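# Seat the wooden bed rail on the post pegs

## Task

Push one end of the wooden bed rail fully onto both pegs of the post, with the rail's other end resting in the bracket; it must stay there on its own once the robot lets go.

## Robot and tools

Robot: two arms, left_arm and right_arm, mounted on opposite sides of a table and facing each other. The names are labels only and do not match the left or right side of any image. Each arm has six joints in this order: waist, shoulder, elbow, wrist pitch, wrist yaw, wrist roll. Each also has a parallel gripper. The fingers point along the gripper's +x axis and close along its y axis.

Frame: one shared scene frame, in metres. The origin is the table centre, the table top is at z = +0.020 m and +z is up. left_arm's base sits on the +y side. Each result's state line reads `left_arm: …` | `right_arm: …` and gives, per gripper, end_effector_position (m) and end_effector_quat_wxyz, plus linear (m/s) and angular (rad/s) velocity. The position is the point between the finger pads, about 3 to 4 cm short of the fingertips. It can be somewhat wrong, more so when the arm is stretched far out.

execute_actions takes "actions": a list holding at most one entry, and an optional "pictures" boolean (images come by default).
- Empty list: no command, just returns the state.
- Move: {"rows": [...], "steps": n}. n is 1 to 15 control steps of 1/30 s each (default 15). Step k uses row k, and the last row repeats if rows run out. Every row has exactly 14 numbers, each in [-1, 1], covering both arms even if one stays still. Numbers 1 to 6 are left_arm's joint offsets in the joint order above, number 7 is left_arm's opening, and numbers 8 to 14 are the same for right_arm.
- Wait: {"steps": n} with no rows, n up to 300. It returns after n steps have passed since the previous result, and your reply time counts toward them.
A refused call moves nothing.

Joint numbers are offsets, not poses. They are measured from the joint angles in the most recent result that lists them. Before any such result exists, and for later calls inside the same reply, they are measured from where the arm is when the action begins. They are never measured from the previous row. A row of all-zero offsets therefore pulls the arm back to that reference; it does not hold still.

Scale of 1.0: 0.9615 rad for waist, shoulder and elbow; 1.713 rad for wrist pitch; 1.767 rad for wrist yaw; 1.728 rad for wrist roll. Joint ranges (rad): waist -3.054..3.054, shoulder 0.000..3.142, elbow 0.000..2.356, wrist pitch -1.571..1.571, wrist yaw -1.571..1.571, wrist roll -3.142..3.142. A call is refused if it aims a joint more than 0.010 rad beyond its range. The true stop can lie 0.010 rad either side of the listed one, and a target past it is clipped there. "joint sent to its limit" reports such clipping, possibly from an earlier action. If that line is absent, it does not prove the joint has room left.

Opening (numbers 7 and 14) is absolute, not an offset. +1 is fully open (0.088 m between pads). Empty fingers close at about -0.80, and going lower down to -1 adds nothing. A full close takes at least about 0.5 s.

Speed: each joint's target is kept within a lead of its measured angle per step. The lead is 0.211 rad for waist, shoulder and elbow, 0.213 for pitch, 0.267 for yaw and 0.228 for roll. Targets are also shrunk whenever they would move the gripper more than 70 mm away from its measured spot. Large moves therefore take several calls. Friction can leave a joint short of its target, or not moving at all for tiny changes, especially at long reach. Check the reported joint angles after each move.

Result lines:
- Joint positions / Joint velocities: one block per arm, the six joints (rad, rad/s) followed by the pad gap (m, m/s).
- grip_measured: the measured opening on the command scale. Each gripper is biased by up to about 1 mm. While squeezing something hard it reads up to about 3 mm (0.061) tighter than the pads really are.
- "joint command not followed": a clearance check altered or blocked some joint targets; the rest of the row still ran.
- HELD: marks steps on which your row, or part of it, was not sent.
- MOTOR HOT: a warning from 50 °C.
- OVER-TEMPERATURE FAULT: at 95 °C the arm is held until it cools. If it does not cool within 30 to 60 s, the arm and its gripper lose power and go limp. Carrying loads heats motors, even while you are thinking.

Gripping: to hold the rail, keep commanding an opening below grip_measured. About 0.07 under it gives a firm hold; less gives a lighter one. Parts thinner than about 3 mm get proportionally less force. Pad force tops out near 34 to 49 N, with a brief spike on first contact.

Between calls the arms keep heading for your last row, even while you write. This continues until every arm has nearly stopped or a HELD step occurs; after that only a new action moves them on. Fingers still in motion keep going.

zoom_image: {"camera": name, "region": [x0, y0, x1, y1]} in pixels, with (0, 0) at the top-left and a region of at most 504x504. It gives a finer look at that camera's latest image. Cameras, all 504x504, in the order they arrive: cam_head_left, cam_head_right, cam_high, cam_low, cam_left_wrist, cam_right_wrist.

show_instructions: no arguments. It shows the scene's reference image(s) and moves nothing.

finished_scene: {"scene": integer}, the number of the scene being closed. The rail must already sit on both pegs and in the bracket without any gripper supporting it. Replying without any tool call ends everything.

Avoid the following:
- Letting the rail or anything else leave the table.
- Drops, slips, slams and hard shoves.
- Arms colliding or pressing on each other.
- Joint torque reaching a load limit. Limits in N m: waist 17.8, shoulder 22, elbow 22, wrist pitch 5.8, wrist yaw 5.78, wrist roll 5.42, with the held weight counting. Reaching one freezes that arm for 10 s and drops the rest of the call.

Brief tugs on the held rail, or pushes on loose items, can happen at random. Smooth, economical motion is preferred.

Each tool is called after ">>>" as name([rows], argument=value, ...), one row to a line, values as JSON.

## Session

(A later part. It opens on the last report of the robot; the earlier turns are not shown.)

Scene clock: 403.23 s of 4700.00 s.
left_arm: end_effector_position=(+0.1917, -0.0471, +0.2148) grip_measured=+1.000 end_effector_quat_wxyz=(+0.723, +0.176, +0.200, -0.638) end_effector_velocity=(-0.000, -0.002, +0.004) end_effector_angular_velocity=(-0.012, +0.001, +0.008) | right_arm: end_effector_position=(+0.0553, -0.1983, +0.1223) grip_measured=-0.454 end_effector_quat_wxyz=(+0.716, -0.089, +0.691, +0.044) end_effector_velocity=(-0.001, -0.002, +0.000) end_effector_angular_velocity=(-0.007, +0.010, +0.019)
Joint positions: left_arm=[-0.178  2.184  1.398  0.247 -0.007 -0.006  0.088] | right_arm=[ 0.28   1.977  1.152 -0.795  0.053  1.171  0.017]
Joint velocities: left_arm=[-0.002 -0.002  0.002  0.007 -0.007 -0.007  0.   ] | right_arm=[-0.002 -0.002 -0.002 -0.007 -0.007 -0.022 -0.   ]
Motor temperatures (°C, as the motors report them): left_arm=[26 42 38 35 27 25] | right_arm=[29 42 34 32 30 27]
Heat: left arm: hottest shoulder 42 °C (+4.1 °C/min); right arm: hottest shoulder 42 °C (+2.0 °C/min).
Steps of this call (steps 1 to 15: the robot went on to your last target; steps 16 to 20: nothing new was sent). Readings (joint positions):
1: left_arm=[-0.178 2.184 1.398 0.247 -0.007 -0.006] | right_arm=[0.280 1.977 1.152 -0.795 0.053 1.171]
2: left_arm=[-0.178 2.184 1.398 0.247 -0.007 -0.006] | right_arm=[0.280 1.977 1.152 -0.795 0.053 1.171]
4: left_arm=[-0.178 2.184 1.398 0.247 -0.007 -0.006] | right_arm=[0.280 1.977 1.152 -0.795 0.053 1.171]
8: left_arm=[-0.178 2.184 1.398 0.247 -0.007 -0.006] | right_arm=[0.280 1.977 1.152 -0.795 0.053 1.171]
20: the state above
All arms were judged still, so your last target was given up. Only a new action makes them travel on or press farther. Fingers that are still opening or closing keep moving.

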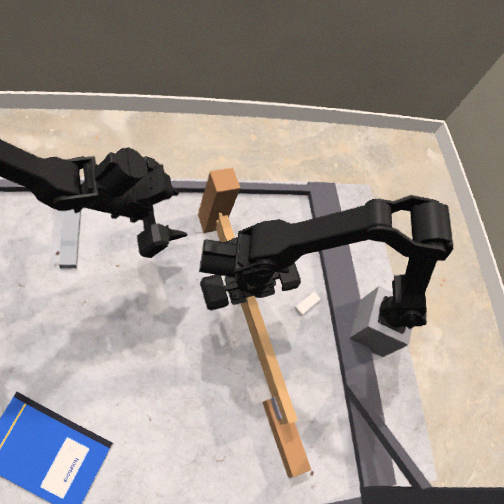

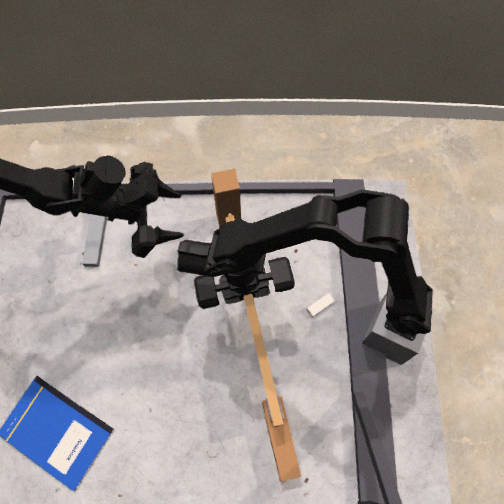

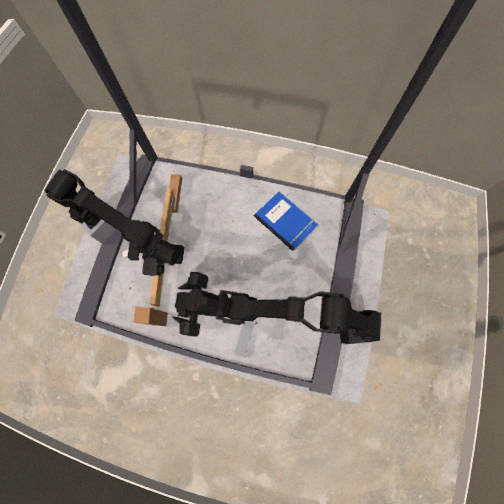

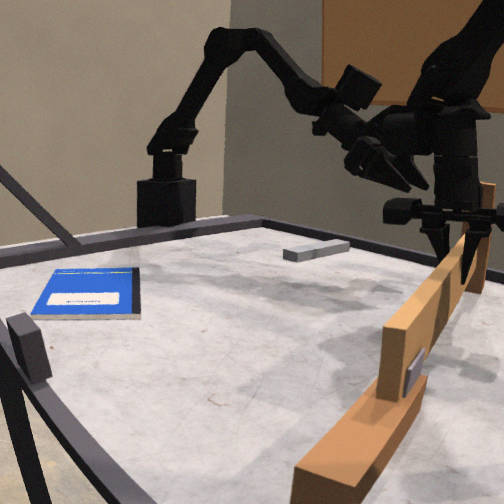

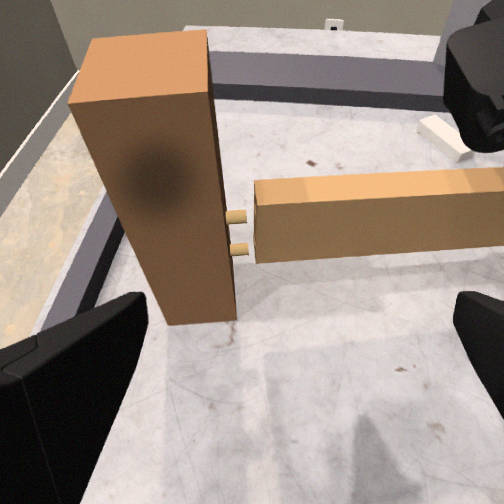

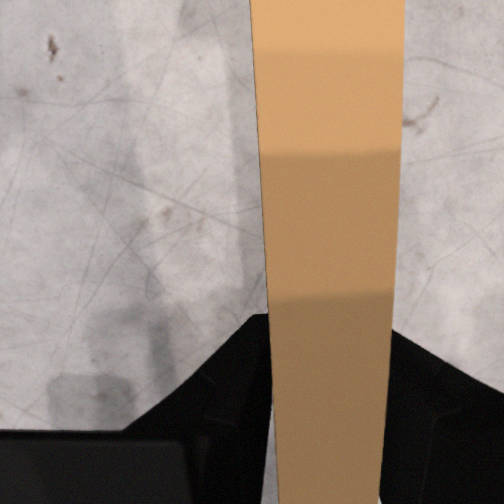

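>>> execute_actions([
  {"rows":[[0,0.1,-0.2,0.43,0,0,1,0,0,0,0,0,0,-0.6]]},
], pictures=false)

>>> execute_actions([
  {"steps":30},
])

Scene clock: 408.63 s of 4700.00 s.
left_arm: end_effector_position=(+0.1922, -0.0521, +0.2388) grip_measured=+1.000 end_effector_quat_wxyz=(+0.748, +0.030, +0.037, -0.662) end_effector_velocity=(-0.000, -0.000, +0.016) end_effector_angular_velocity=(-0.076, -0.002, +0.006) | right_arm: end_effector_position=(+0.0553, -0.1980, +0.1223) grip_measured=-0.454 end_effector_quat_wxyz=(+0.716, -0.090, +0.691, +0.046) end_effector_velocity=(-0.001, -0.002, +0.000) end_effector_angular_velocity=(-0.005, +0.008, -0.010)
Joint positions: left_arm=[-0.178  2.272  1.212  0.964 -0.007 -0.006  0.088] | right_arm=[ 0.28   1.977  1.152 -0.794  0.053  1.166  0.017]
Joint velocities: left_arm=[-0.002 -0.002 -0.007  0.081 -0.007 -0.007  0.   ] | right_arm=[-0.002 -0.002 -0.002 -0.007 -0.007  0.007  0.   ]
Motor temperatures (°C, as the motors report them): left_arm=[26 43 38 35 27 25] | right_arm=[29 44 35 32 30 27]
Heat: left arm: hottest shoulder 43 °C (+5.1 °C/min); right arm: hottest shoulder 44 °C (+4.0 °C/min).
Steps of this call (steps 1 to 90: nothing new was sent; then 1.90 s passed at rest; steps 91 to 105: all 15 steps of this action). Readings (joint positions):
91: left_arm=[-0.178 2.189 1.370 0.302 -0.007 -0.006] | right_arm=[0.280 1.977 1.152 -0.795 0.053 1.169]
92: left_arm=[-0.178 2.193 1.335 0.367 -0.007 -0.006] | right_arm=[0.280 1.977 1.152 -0.795 0.053 1.168]
94: left_arm=[-0.178 2.214 1.277 0.490 -0.007 -0.006] | right_arm=[0.280 1.977 1.152 -0.794 0.053 1.167]
98: left_arm=[-0.178 2.274 1.213 0.725 -0.007 -0.006] | right_arm=[0.280 1.977 1.152 -0.794 0.053 1.166]
105: the state above

Scene clock: 409.63 s of 4700.00 s.
left_arm: end_effector_position=(+0.1923, -0.0522, +0.2424) grip_measured=+1.000 end_effector_quat_wxyz=(+0.749, +0.024, +0.031, -0.662) end_effector_velocity=(-0.000, +0.002, -0.003) end_effector_angular_velocity=(+0.013, -0.006, +0.004) | right_arm: end_effector_position=(+0.0553, -0.1980, +0.1223) grip_measured=-0.454 end_effector_quat_wxyz=(+0.716, -0.090, +0.691, +0.046) end_effector_velocity=(-0.001, -0.002, +0.000) end_effector_angular_velocity=(-0.006, +0.009, +0.005)
Joint positions: left_arm=[-0.178  2.272  1.211  0.983 -0.007 -0.006  0.088] | right_arm=[ 0.28   1.977  1.152 -0.794  0.053  1.166  0.017]
Joint velocities: left_arm=[-0.002 -0.002 -0.007 -0.007 -0.007  0.007  0.   ] | right_arm=[-0.002 -0.002 -0.002 -0.007 -0.007 -0.007 -0.   ]
Motor temperatures (°C, as the motors report them): left_arm=[26 43 38 35 27 25] | right_arm=[29 44 34 32 29 27]
Heat: left arm: hottest shoulder 43 °C (+5.1 °C/min); right arm: hottest shoulder 44 °C (+4.0 °C/min).
Steps of this call (steps 1 to 30: the robot went on to your last target). Readings (joint positions):
1: left_arm=[-0.178 2.272 1.212 0.965 -0.007 -0.006] | right_arm=[0.280 1.977 1.152 -0.794 0.053 1.166]
2: left_arm=[-0.178 2.272 1.212 0.966 -0.007 -0.006] | right_arm=[0.280 1.977 1.152 -0.794 0.053 1.166]
4: left_arm=[-0.178 2.272 1.211 0.974 -0.007 -0.006] | right_arm=[0.280 1.977 1.152 -0.794 0.053 1.166]
8: left_arm=[-0.178 2.272 1.211 0.982 -0.007 -0.006] | right_arm=[0.280 1.977 1.152 -0.794 0.053 1.166]
30: the state above
All arms were judged still, so your last target was given up. Only a new action makes them travel on or press farther. Fingers that are still opening or closing keep moving.

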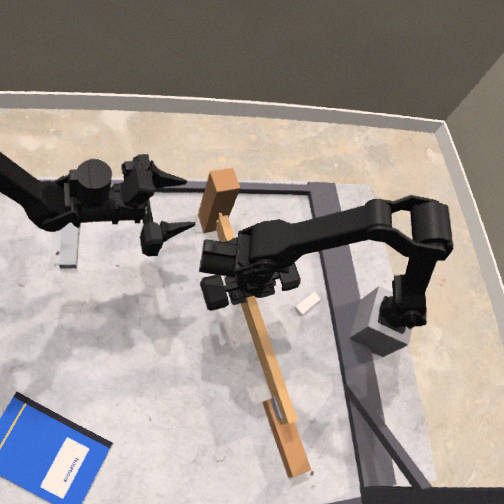

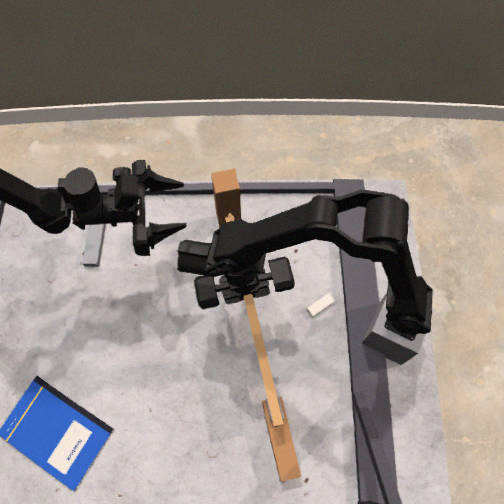

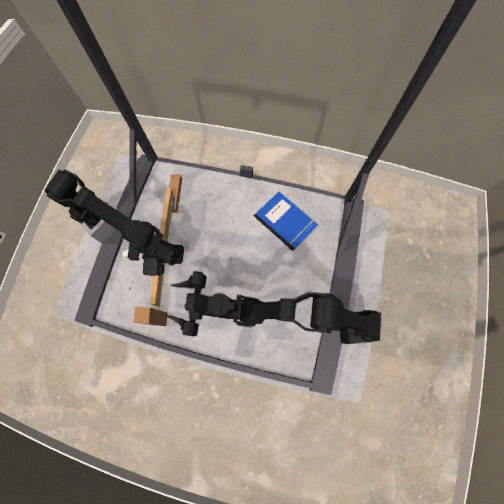

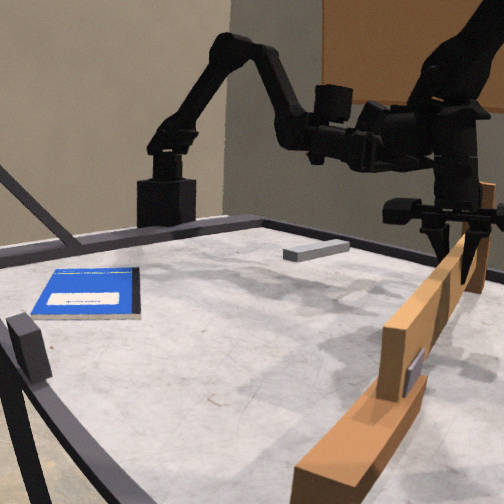

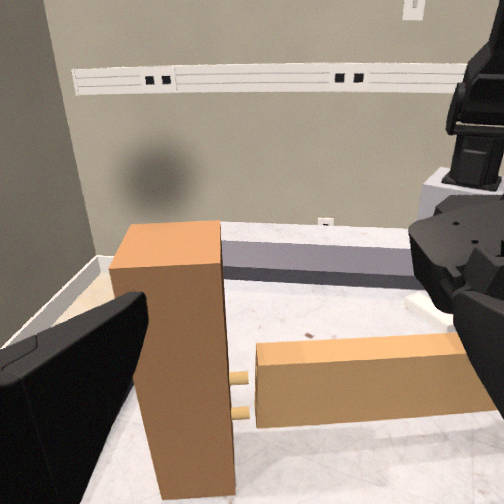

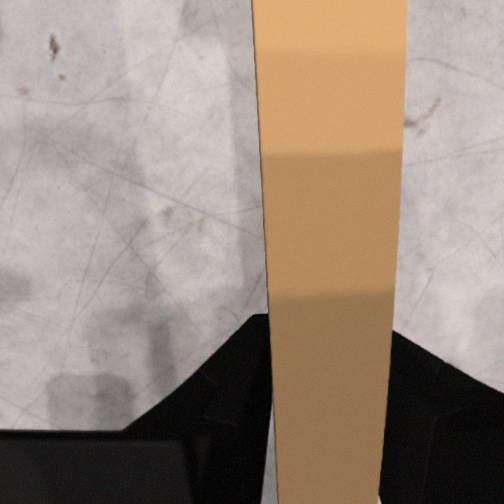

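>>> execute_actions([
  {"rows":[[0,0.25,-0.2,0.25,0,0,1,0,0,0,0,0,0,-0.6]]},
], pictures=false)

>>> execute_actions([
  {"steps":30},
])

Scene clock: 413.00 s of 4700.00 s.
left_arm: end_effector_position=(+0.1866, -0.0039, +0.1444) grip_measured=+1.000 end_effector_quat_wxyz=(+0.749, +0.022, +0.029, -0.662) end_effector_velocity=(+0.004, -0.002, +0.005) end_effector_angular_velocity=(-0.016, -0.012, +0.034) | right_arm: end_effector_position=(+0.0554, -0.1979, +0.1223) grip_measured=-0.454 end_effector_quat_wxyz=(+0.716, -0.091, +0.691, +0.048) end_effector_velocity=(-0.001, -0.005, +0.002) end_effector_angular_velocity=(-0.016, +0.012, +0.019)
Joint positions: left_arm=[-0.178  2.504  1.022  1.409 -0.007 -0.006  0.088] | right_arm=[ 0.28   1.977  1.152 -0.793  0.053  1.162  0.017]
Joint velocities: left_arm=[-0.002 -0.002  0.007  0.007 -0.037  0.007  0.   ] | right_arm=[-0.002 -0.007 -0.002 -0.022 -0.007 -0.022 -0.   ]
Motor temperatures (°C, as the motors report them): left_arm=[26 43 38 36 27 25] | right_arm=[29 44 34 31 29 27]
Heat: left arm: hottest shoulder 43 °C (+5.0 °C/min); right arm: hottest shoulder 44 °C (+3.0 °C/min).
Steps of this call (steps 1 to 86: nothing new was sent; steps 87 to 101: all 15 steps of this action). Readings (joint positions):
87: left_arm=[-0.178 2.284 1.196 1.017 -0.007 -0.006] | right_arm=[0.280 1.977 1.152 -0.794 0.053 1.165]
88: left_arm=[-0.178 2.296 1.179 1.060 -0.007 -0.006] | right_arm=[0.280 1.977 1.152 -0.794 0.053 1.164]
90: left_arm=[-0.178 2.337 1.141 1.134 -0.007 -0.006] | right_arm=[0.280 1.977 1.152 -0.794 0.053 1.163]
94: left_arm=[-0.178 2.463 1.050 1.320 -0.007 -0.006] | right_arm=[0.280 1.977 1.152 -0.793 0.053 1.163]
101: the state above

Scene clock: 414.00 s of 4700.00 s.
left_arm: end_effector_position=(+0.1866, -0.0039, +0.1450) grip_measured=+1.000 end_effector_quat_wxyz=(+0.749, +0.021, +0.028, -0.662) end_effector_velocity=(-0.002, +0.000, -0.001) end_effector_angular_velocity=(+0.006, +0.009, -0.009) | right_arm: end_effector_position=(+0.0554, -0.1979, +0.1223) grip_measured=-0.454 end_effector_quat_wxyz=(+0.716, -0.091, +0.691, +0.048) end_effector_velocity=(+0.002, -0.006, +0.001) end_effector_angular_velocity=(-0.024, -0.001, +0.015)
Joint positions: left_arm=[-0.178  2.504  1.022  1.412 -0.007 -0.006  0.088] | right_arm=[ 0.28   1.977  1.152 -0.793  0.053  1.162  0.017]
Joint velocities: left_arm=[-0.002 -0.002 -0.002 -0.007  0.007 -0.007  0.   ] | right_arm=[-0.007 -0.002 -0.002 -0.022  0.007 -0.022 -0.   ]
Motor temperatures (°C, as the motors report them): left_arm=[26 43 38 36 27 25] | right_arm=[29 44 34 31 29 27]
Heat: left arm: hottest shoulder 43 °C (+5.0 °C/min); right arm: hottest shoulder 44 °C (+3.0 °C/min).
Steps of this call (steps 1 to 15: the robot went on to your last target; steps 16 to 30: nothing new was sent). Readings (joint positions):
1: left_arm=[-0.178 2.504 1.022 1.409 -0.007 -0.006] | right_arm=[0.280 1.977 1.152 -0.793 0.053 1.162]
2: left_arm=[-0.178 2.504 1.022 1.409 -0.007 -0.006] | right_arm=[0.280 1.977 1.152 -0.793 0.053 1.162]
4: left_arm=[-0.178 2.504 1.022 1.408 -0.007 -0.006] | right_arm=[0.280 1.977 1.152 -0.793 0.053 1.162]
8: left_arm=[-0.178 2.504 1.022 1.412 -0.007 -0.006] | right_arm=[0.280 1.977 1.152 -0.793 0.053 1.162]
30: the state above
All arms were judged still, so your last target was given up. Only a new action makes them travel on or press farther. Fingers that are still opening or closing keep moving.

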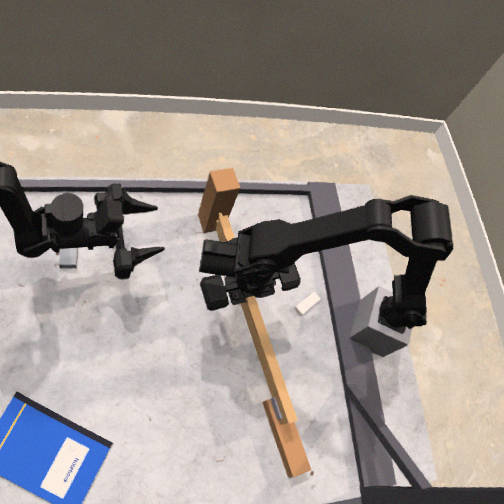

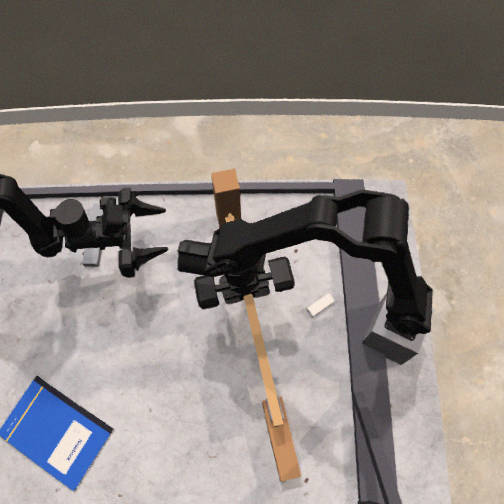

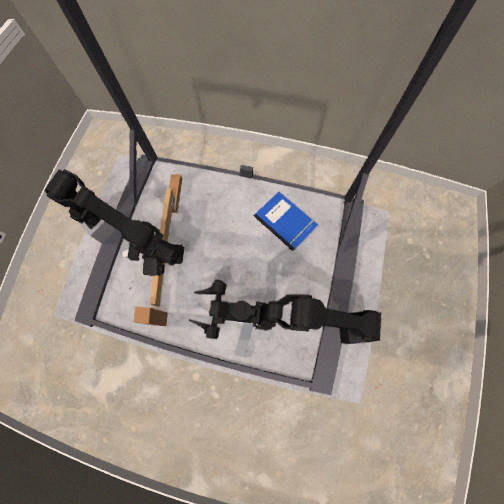

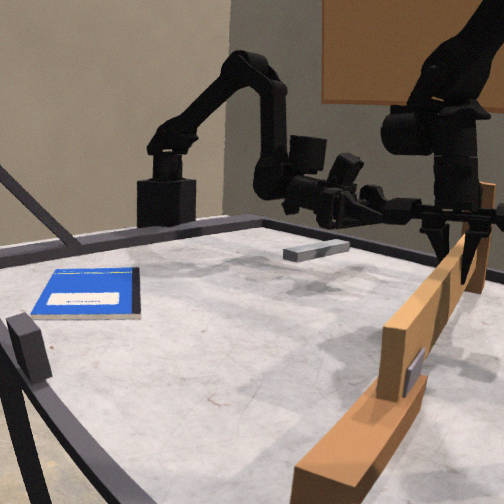

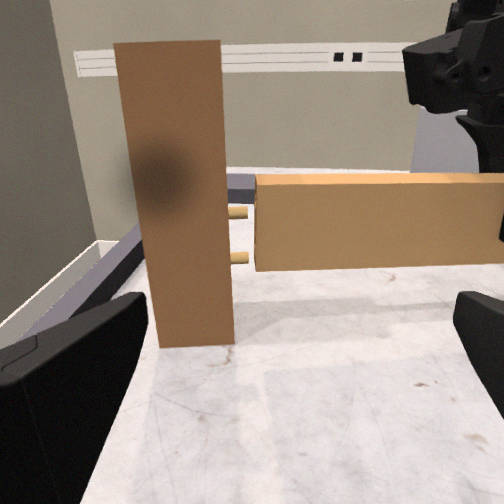

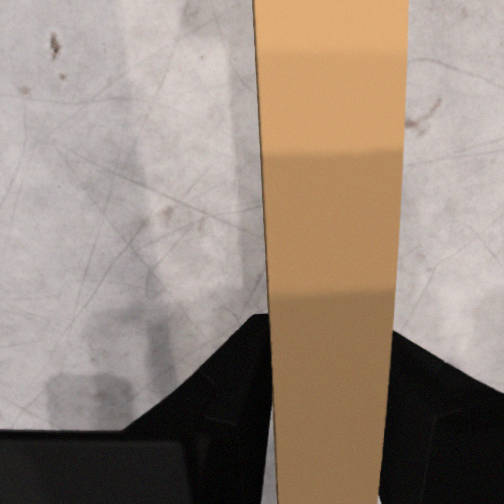

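>>> zoom_image(camera="cam_left_wrist", region=[200, 165, 300, 285])

Region (200, 165, 300, 285) of cam_left_wrist's 504x504 image, scaled by 4.200, with more detail than that image has.

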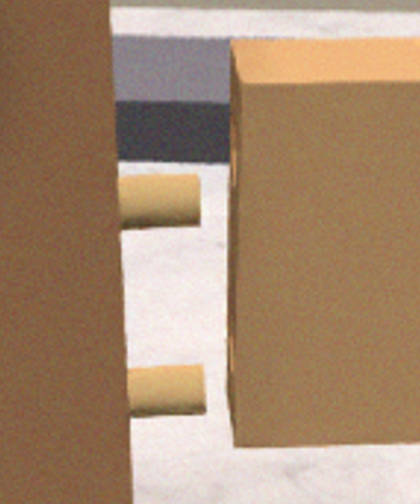

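>>> execute_actions([
  {"rows":[[0,0,0,0,0,0,1,0,0.028,-0.028,0.012,0,0,-0.6]]},
], pictures=false)

>>> execute_actions([
  {"steps":20},
])

>>> zoom_image(camera="cam_left_wrist", region=[200, 165, 300, 285])

Scene clock: 421.40 s of 4700.00 s.
left_arm: end_effector_position=(+0.1866, -0.0039, +0.1450) grip_measured=+1.000 end_effector_quat_wxyz=(+0.749, +0.021, +0.028, -0.662) end_effector_velocity=(-0.003, +0.001, +0.001) end_effector_angular_velocity=(-0.003, +0.007, -0.009) | right_arm: end_effector_position=(+0.0554, -0.1990, +0.1163) grip_measured=-0.454 end_effector_quat_wxyz=(+0.715, -0.092, +0.691, +0.048) end_effector_velocity=(-0.001, -0.002, +0.000) end_effector_angular_velocity=(-0.005, +0.008, -0.010)
Joint positions: left_arm=[-0.178  2.504  1.022  1.412 -0.007 -0.006  0.088] | right_arm=[ 0.279  1.987  1.138 -0.771  0.052  1.159  0.017]
Joint velocities: left_arm=[-0.002 -0.002 -0.007  0.007  0.007 -0.007  0.   ] | right_arm=[-0.002 -0.002 -0.002 -0.007 -0.007  0.007 -0.   ]
Motor temperatures (°C, as the motors report them): left_arm=[26 44 37 36 27 25] | right_arm=[29 43 34 31 29 27]
Heat: left arm: hottest shoulder 44 °C (+6.0 °C/min); right arm: hottest shoulder 43 °C (+2.0 °C/min).
Steps of this call (steps 1 to 90: nothing new was sent; then 3.90 s passed at rest; steps 91 to 105: all 15 steps of this action). Readings (joint positions):
91: left_arm=[-0.178 2.504 1.022 1.412 -0.007 -0.006] | right_arm=[0.280 1.980 1.147 -0.788 0.052 1.161]
92: left_arm=[-0.178 2.504 1.022 1.412 -0.007 -0.006] | right_arm=[0.280 1.981 1.144 -0.783 0.052 1.160]
94: left_arm=[-0.178 2.504 1.022 1.412 -0.007 -0.006] | right_arm=[0.279 1.985 1.141 -0.776 0.052 1.159]
98: left_arm=[-0.178 2.504 1.022 1.412 -0.007 -0.006] | right_arm=[0.279 1.987 1.139 -0.772 0.052 1.159]
105: the state above

Scene clock: 422.07 s of 4700.00 s.
left_arm: end_effector_position=(+0.1866, -0.0039, +0.1450) grip_measured=+1.000 end_effector_quat_wxyz=(+0.749, +0.021, +0.028, -0.662) end_effector_velocity=(-0.000, +0.000, -0.001) end_effector_angular_velocity=(+0.006, +0.008, +0.005) | right_arm: end_effector_position=(+0.0554, -0.1990, +0.1163) grip_measured=-0.454 end_effector_quat_wxyz=(+0.715, -0.092, +0.691, +0.048) end_effector_velocity=(-0.000, -0.000, +0.001) end_effector_angular_velocity=(-0.002, +0.009, +0.019)
Joint positions: left_arm=[-0.178  2.504  1.022  1.412 -0.007 -0.006  0.088] | right_arm=[ 0.279  1.987  1.138 -0.771  0.052  1.159  0.017]
Joint velocities: left_arm=[-0.002 -0.002 -0.002 -0.007 -0.007 -0.007  0.   ] | right_arm=[-0.002 -0.002  0.002 -0.007 -0.007 -0.022 -0.   ]
Motor temperatures (°C, as the motors report them): left_arm=[26 44 37 36 27 25] | right_arm=[29 43 34 31 29 27]
Heat: left arm: hottest shoulder 44 °C (+6.1 °C/min); right arm: hottest shoulder 43 °C (+2.0 °C/min).
Steps of this call (steps 1 to 15: the robot went on to your last target; steps 16 to 20: nothing new was sent). Readings (joint positions):
1: left_arm=[-0.178 2.504 1.022 1.412 -0.007 -0.006] | right_arm=[0.279 1.987 1.138 -0.771 0.052 1.159]
2: left_arm=[-0.178 2.504 1.022 1.412 -0.007 -0.006] | right_arm=[0.279 1.987 1.138 -0.771 0.052 1.159]
4: left_arm=[-0.178 2.504 1.022 1.412 -0.007 -0.006] | right_arm=[0.279 1.987 1.138 -0.771 0.052 1.159]
8: left_arm=[-0.178 2.504 1.022 1.412 -0.007 -0.006] | right_arm=[0.279 1.987 1.138 -0.771 0.052 1.159]
20: the state above
All arms were judged still, so your last target was given up. Only a new action makes them travel on or press farther. Fingers that are still opening or closing keep moving.

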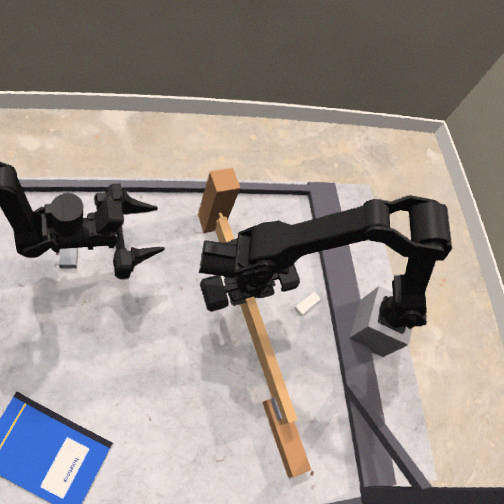

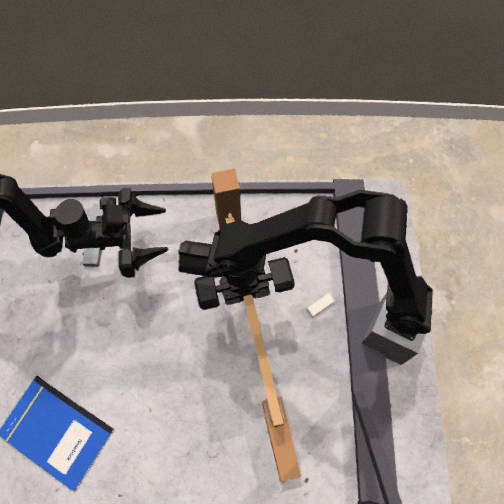

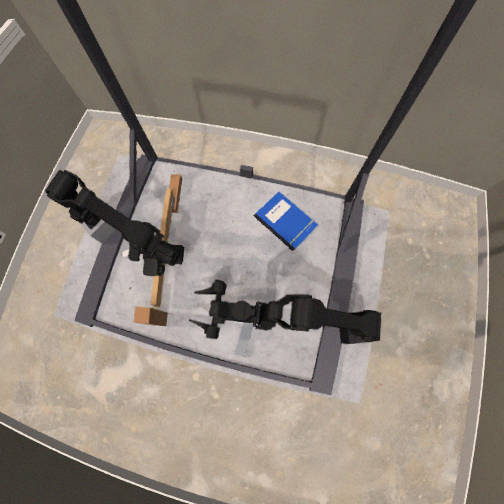

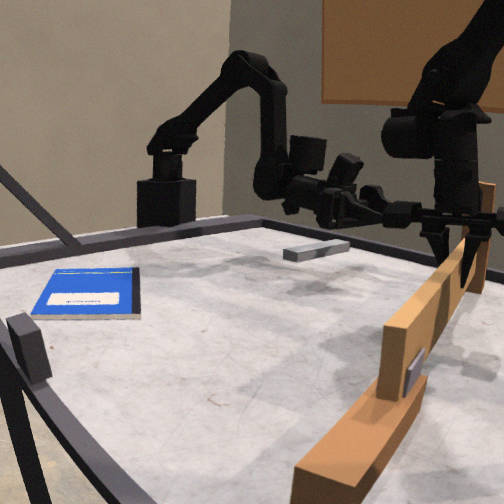

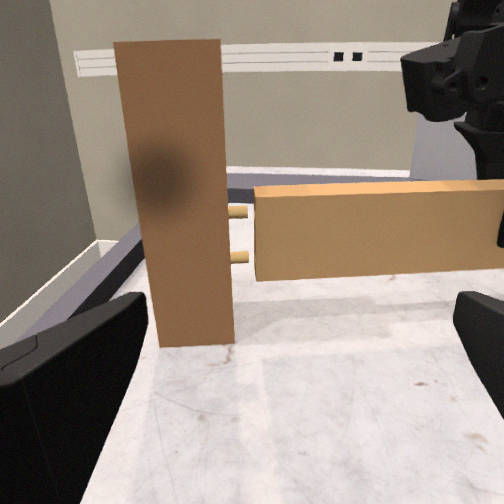

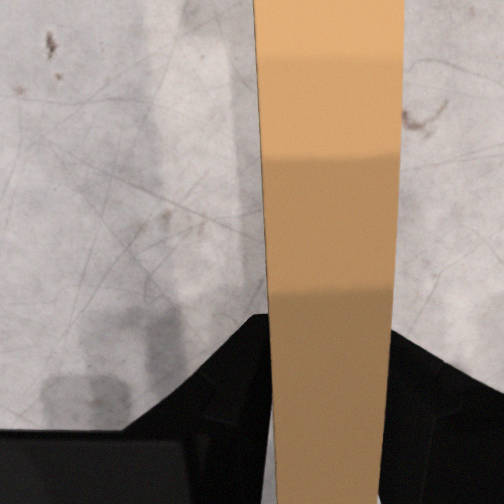

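Region (200, 165, 300, 285) of cam_left_wrist's 504x504 image, scaled by 4.200, with more detail than that image has.

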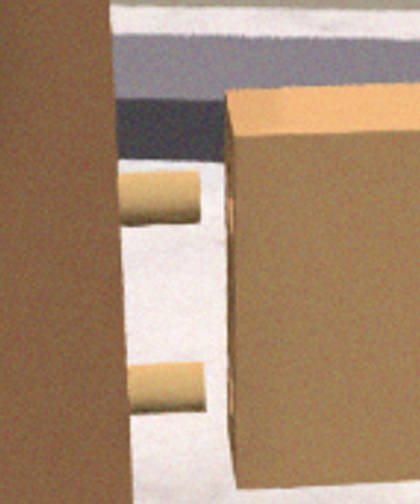

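>>> execute_actions([
  {"rows":[[0,0,0,0,0,0,1,0,0,0.02,0,0,0,-0.6]]},
], pictures=false)

>>> execute_actions([
  {"steps":20},
])

>>> zoom_image(camera="cam_left_wrist", region=[200, 165, 300, 285])

Scene clock: 425.90 s of 4700.00 s.
left_arm: end_effector_position=(+0.1866, -0.0039, +0.1450) grip_measured=+1.000 end_effector_quat_wxyz=(+0.749, +0.021, +0.028, -0.662) end_effector_velocity=(-0.002, +0.000, -0.001) end_effector_angular_velocity=(+0.006, +0.009, -0.009) | right_arm: end_effector_position=(+0.0555, -0.1982, +0.1167) grip_measured=-0.454 end_effector_quat_wxyz=(+0.715, -0.093, +0.691, +0.050) end_effector_velocity=(-0.003, -0.002, +0.000) end_effector_angular_velocity=(-0.003, +0.023, +0.004)
Joint positions: left_arm=[-0.178  2.504  1.022  1.412 -0.007 -0.006  0.088] | right_arm=[ 0.279  1.987  1.141 -0.771  0.052  1.156  0.017]
Joint velocities: left_arm=[-0.002 -0.002 -0.002 -0.007  0.007 -0.007  0.   ] | right_arm=[-0.002 -0.002 -0.002 -0.007 -0.022 -0.007 -0.   ]
Motor temperatures (°C, as the motors report them): left_arm=[26 44 37 37 27 25] | right_arm=[29 43 34 30 29 27]
Heat: left arm: hottest shoulder 44 °C (+6.1 °C/min); right arm: hottest shoulder 43 °C (+2.0 °C/min).
Steps of this call (steps 1 to 90: nothing new was sent; then 0.33 s passed at rest; steps 91 to 105: all 15 steps of this action). Readings (joint positions):
91: left_arm=[-0.178 2.504 1.022 1.412 -0.007 -0.006] | right_arm=[0.279 1.987 1.139 -0.771 0.052 1.158]
92: left_arm=[-0.178 2.504 1.022 1.412 -0.007 -0.006] | right_arm=[0.279 1.987 1.139 -0.771 0.052 1.157]
94: left_arm=[-0.178 2.504 1.022 1.412 -0.007 -0.006] | right_arm=[0.279 1.987 1.140 -0.771 0.052 1.156]
98: left_arm=[-0.178 2.504 1.022 1.412 -0.007 -0.006] | right_arm=[0.279 1.987 1.141 -0.771 0.052 1.156]
105: the state above

Scene clock: 426.57 s of 4700.00 s.
left_arm: end_effector_position=(+0.1866, -0.0039, +0.1450) grip_measured=+1.000 end_effector_quat_wxyz=(+0.749, +0.021, +0.028, -0.662) end_effector_velocity=(-0.000, +0.002, -0.003) end_effector_angular_velocity=(+0.010, +0.023, +0.006) | right_arm: end_effector_position=(+0.0555, -0.1982, +0.1167) grip_measured=-0.454 end_effector_quat_wxyz=(+0.715, -0.093, +0.691, +0.050) end_effector_velocity=(+0.001, -0.003, -0.001) end_effector_angular_velocity=(-0.014, -0.004, +0.005)
Joint positions: left_arm=[-0.178  2.504  1.022  1.412 -0.007 -0.006  0.088] | right_arm=[ 0.279  1.987  1.141 -0.771  0.052  1.156  0.017]
Joint velocities: left_arm=[-0.002 -0.002 -0.007 -0.007 -0.007 -0.022  0.   ] | right_arm=[-0.002  0.002 -0.002 -0.007  0.007 -0.007 -0.   ]
Motor temperatures (°C, as the motors report them): left_arm=[26 44 36 37 27 25] | right_arm=[29 43 34 30 29 27]
Heat: left arm: hottest shoulder 44 °C (+6.0 °C/min); right arm: hottest shoulder 43 °C (+2.0 °C/min).
Steps of this call (steps 1 to 15: the robot went on to your last target; steps 16 to 20: nothing new was sent). Readings (joint positions):
1: left_arm=[-0.178 2.504 1.022 1.412 -0.007 -0.006] | right_arm=[0.279 1.987 1.141 -0.771 0.052 1.156]
2: left_arm=[-0.178 2.504 1.022 1.412 -0.007 -0.006] | right_arm=[0.279 1.987 1.141 -0.771 0.052 1.156]
4: left_arm=[-0.178 2.504 1.022 1.412 -0.007 -0.006] | right_arm=[0.279 1.987 1.141 -0.771 0.052 1.156]
8: left_arm=[-0.178 2.504 1.022 1.412 -0.007 -0.006] | right_arm=[0.279 1.987 1.141 -0.771 0.052 1.156]
20: the state above
All arms were judged still, so your last target was given up. Only a new action makes them travel on or press farther. Fingers that are still opening or closing keep moving.

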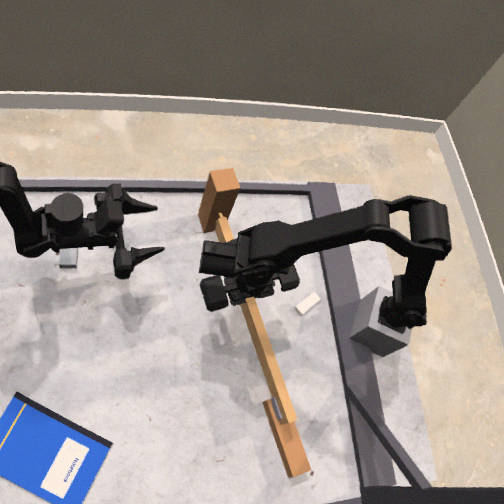

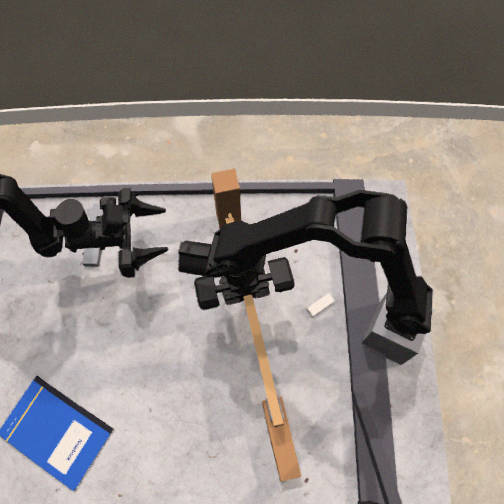

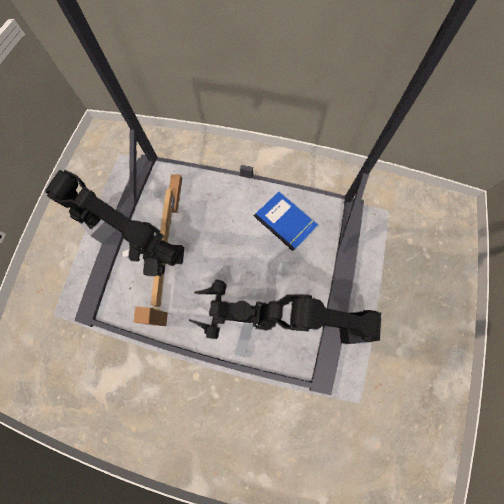

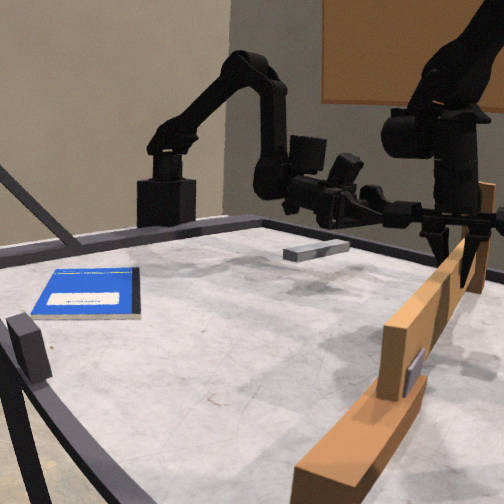

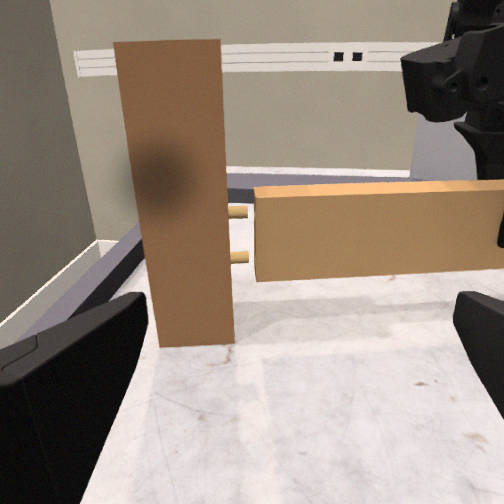

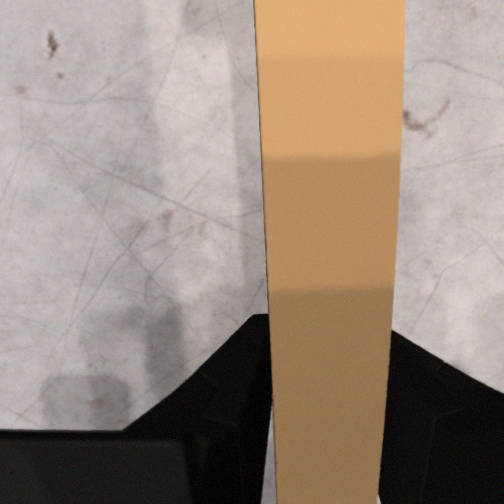

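Region (200, 165, 300, 285) of cam_left_wrist's 504x504 image, scaled by 4.200, with more detail than that image has.

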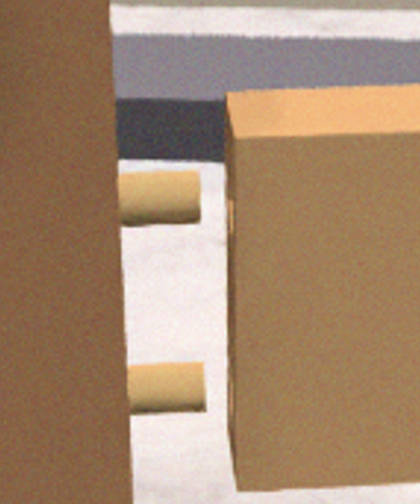

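>>> execute_actions([
  {"rows":[[0,0,0,0,0,0,1,0,-0.031,0.024,0,0,0,-0.6]]},
], pictures=false)

>>> execute_actions([
  {"steps":20},
])

>>> zoom_image(camera="cam_left_wrist", region=[200, 165, 300, 285])

Scene clock: 430.33 s of 4700.00 s.
left_arm: end_effector_position=(+0.1866, -0.0039, +0.1450) grip_measured=+1.000 end_effector_quat_wxyz=(+0.749, +0.021, +0.028, -0.662) end_effector_velocity=(-0.000, +0.001, -0.003) end_effector_angular_velocity=(+0.021, +0.009, +0.005) | right_arm: end_effector_position=(+0.0557, -0.1976, +0.1180) grip_measured=-0.454 end_effector_quat_wxyz=(+0.716, -0.092, +0.691, +0.052) end_effector_velocity=(-0.002, -0.002, +0.000) end_effector_angular_velocity=(-0.006, +0.009, +0.009)
Joint positions: left_arm=[-0.178  2.504  1.022  1.412 -0.007 -0.006  0.088] | right_arm=[ 0.278  1.984  1.142 -0.772  0.051  1.154  0.017]
Joint velocities: left_arm=[-0.002 -0.007 -0.007 -0.022 -0.007 -0.007  0.   ] | right_arm=[ 0.002 -0.002 -0.002 -0.007 -0.007 -0.007  0.   ]
Motor temperatures (°C, as the motors report them): left_arm=[26 45 36 37 27 25] | right_arm=[28 43 34 30 28 27]
Heat: left arm: hottest shoulder 45 °C (+7.0 °C/min); right arm: hottest shoulder 43 °C (+2.0 °C/min).
Steps of this call (steps 1 to 90: nothing new was sent; then 0.27 s passed at rest; steps 91 to 105: all 15 steps of this action). Readings (joint positions):
91: left_arm=[-0.178 2.504 1.022 1.412 -0.007 -0.006] | right_arm=[0.279 1.987 1.142 -0.771 0.052 1.155]
92: left_arm=[-0.178 2.504 1.022 1.412 -0.007 -0.006] | right_arm=[0.279 1.986 1.142 -0.772 0.052 1.154]
94: left_arm=[-0.178 2.504 1.022 1.412 -0.007 -0.006] | right_arm=[0.279 1.985 1.142 -0.772 0.051 1.154]
98: left_arm=[-0.178 2.504 1.022 1.412 -0.007 -0.006] | right_arm=[0.278 1.984 1.142 -0.772 0.051 1.154]
105: the state above

Scene clock: 431.00 s of 4700.00 s.
left_arm: end_effector_position=(+0.1866, -0.0039, +0.1450) grip_measured=+1.000 end_effector_quat_wxyz=(+0.749, +0.021, +0.028, -0.662) end_effector_velocity=(-0.002, -0.000, -0.002) end_effector_angular_velocity=(+0.018, -0.005, -0.010) | right_arm: end_effector_position=(+0.0557, -0.1976, +0.1180) grip_measured=-0.454 end_effector_quat_wxyz=(+0.716, -0.092, +0.691, +0.052) end_effector_velocity=(-0.000, +0.001, +0.000) end_effector_angular_velocity=(+0.008, +0.007, +0.019)
Joint positions: left_arm=[-0.178  2.504  1.022  1.412 -0.007 -0.006  0.088] | right_arm=[ 0.278  1.984  1.142 -0.772  0.051  1.154  0.017]
Joint velocities: left_arm=[-0.002 -0.007 -0.002 -0.022  0.007  0.007  0.   ] | right_arm=[-0.002 -0.002 -0.002  0.007 -0.007 -0.022 -0.   ]
Motor temperatures (°C, as the motors report them): left_arm=[26 45 36 37 27 25] | right_arm=[28 43 34 30 28 27]
Heat: left arm: hottest shoulder 45 °C (+7.1 °C/min); right arm: hottest shoulder 43 °C (+2.0 °C/min).
Steps of this call (steps 1 to 15: the robot went on to your last target; steps 16 to 20: nothing new was sent). Readings (joint positions):
1: left_arm=[-0.178 2.504 1.022 1.412 -0.007 -0.006] | right_arm=[0.278 1.984 1.142 -0.772 0.051 1.154]
2: left_arm=[-0.178 2.504 1.022 1.412 -0.007 -0.006] | right_arm=[0.278 1.984 1.142 -0.772 0.051 1.154]
4: left_arm=[-0.178 2.504 1.022 1.412 -0.007 -0.006] | right_arm=[0.278 1.984 1.142 -0.772 0.051 1.154]
8: left_arm=[-0.178 2.504 1.022 1.412 -0.007 -0.006] | right_arm=[0.278 1.984 1.142 -0.772 0.051 1.154]
20: the state above
All arms were judged still, so your last target was given up. Only a new action makes them travel on or press farther. Fingers that are still opening or closing keep moving.

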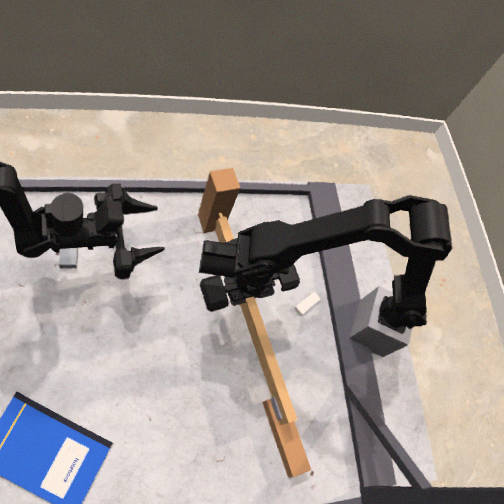

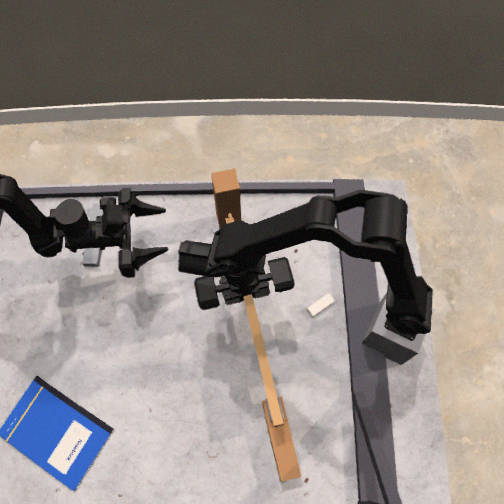

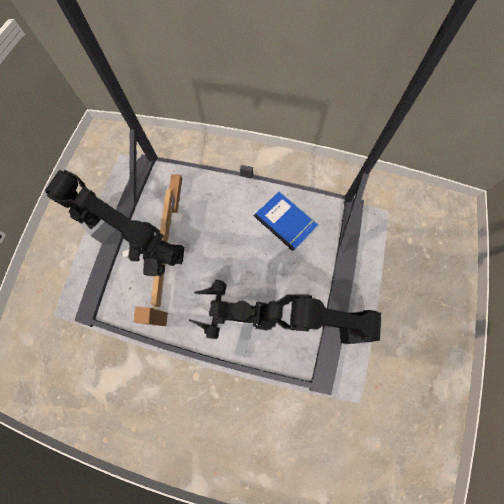

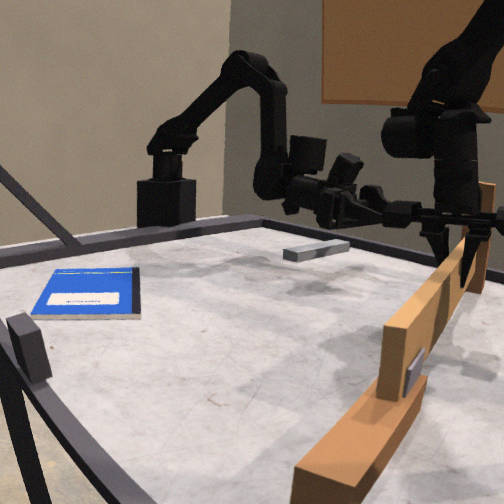

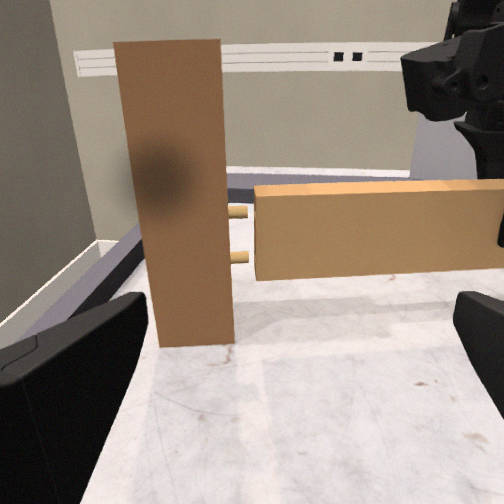

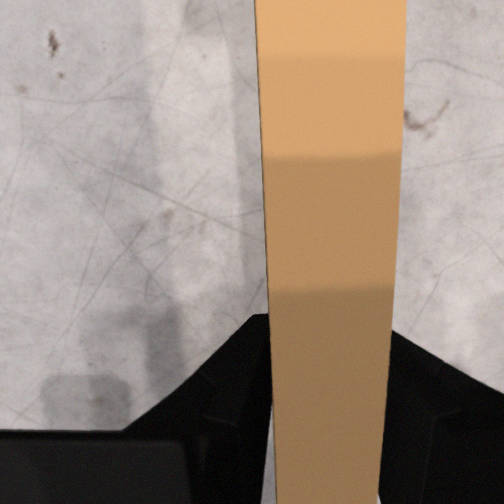

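Region (200, 165, 300, 285) of cam_left_wrist's 504x504 image, scaled by 4.200, with more detail than that image has.

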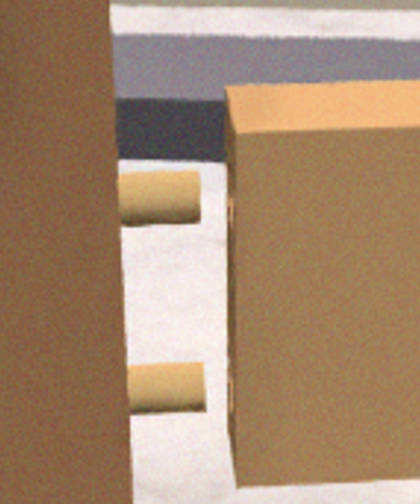

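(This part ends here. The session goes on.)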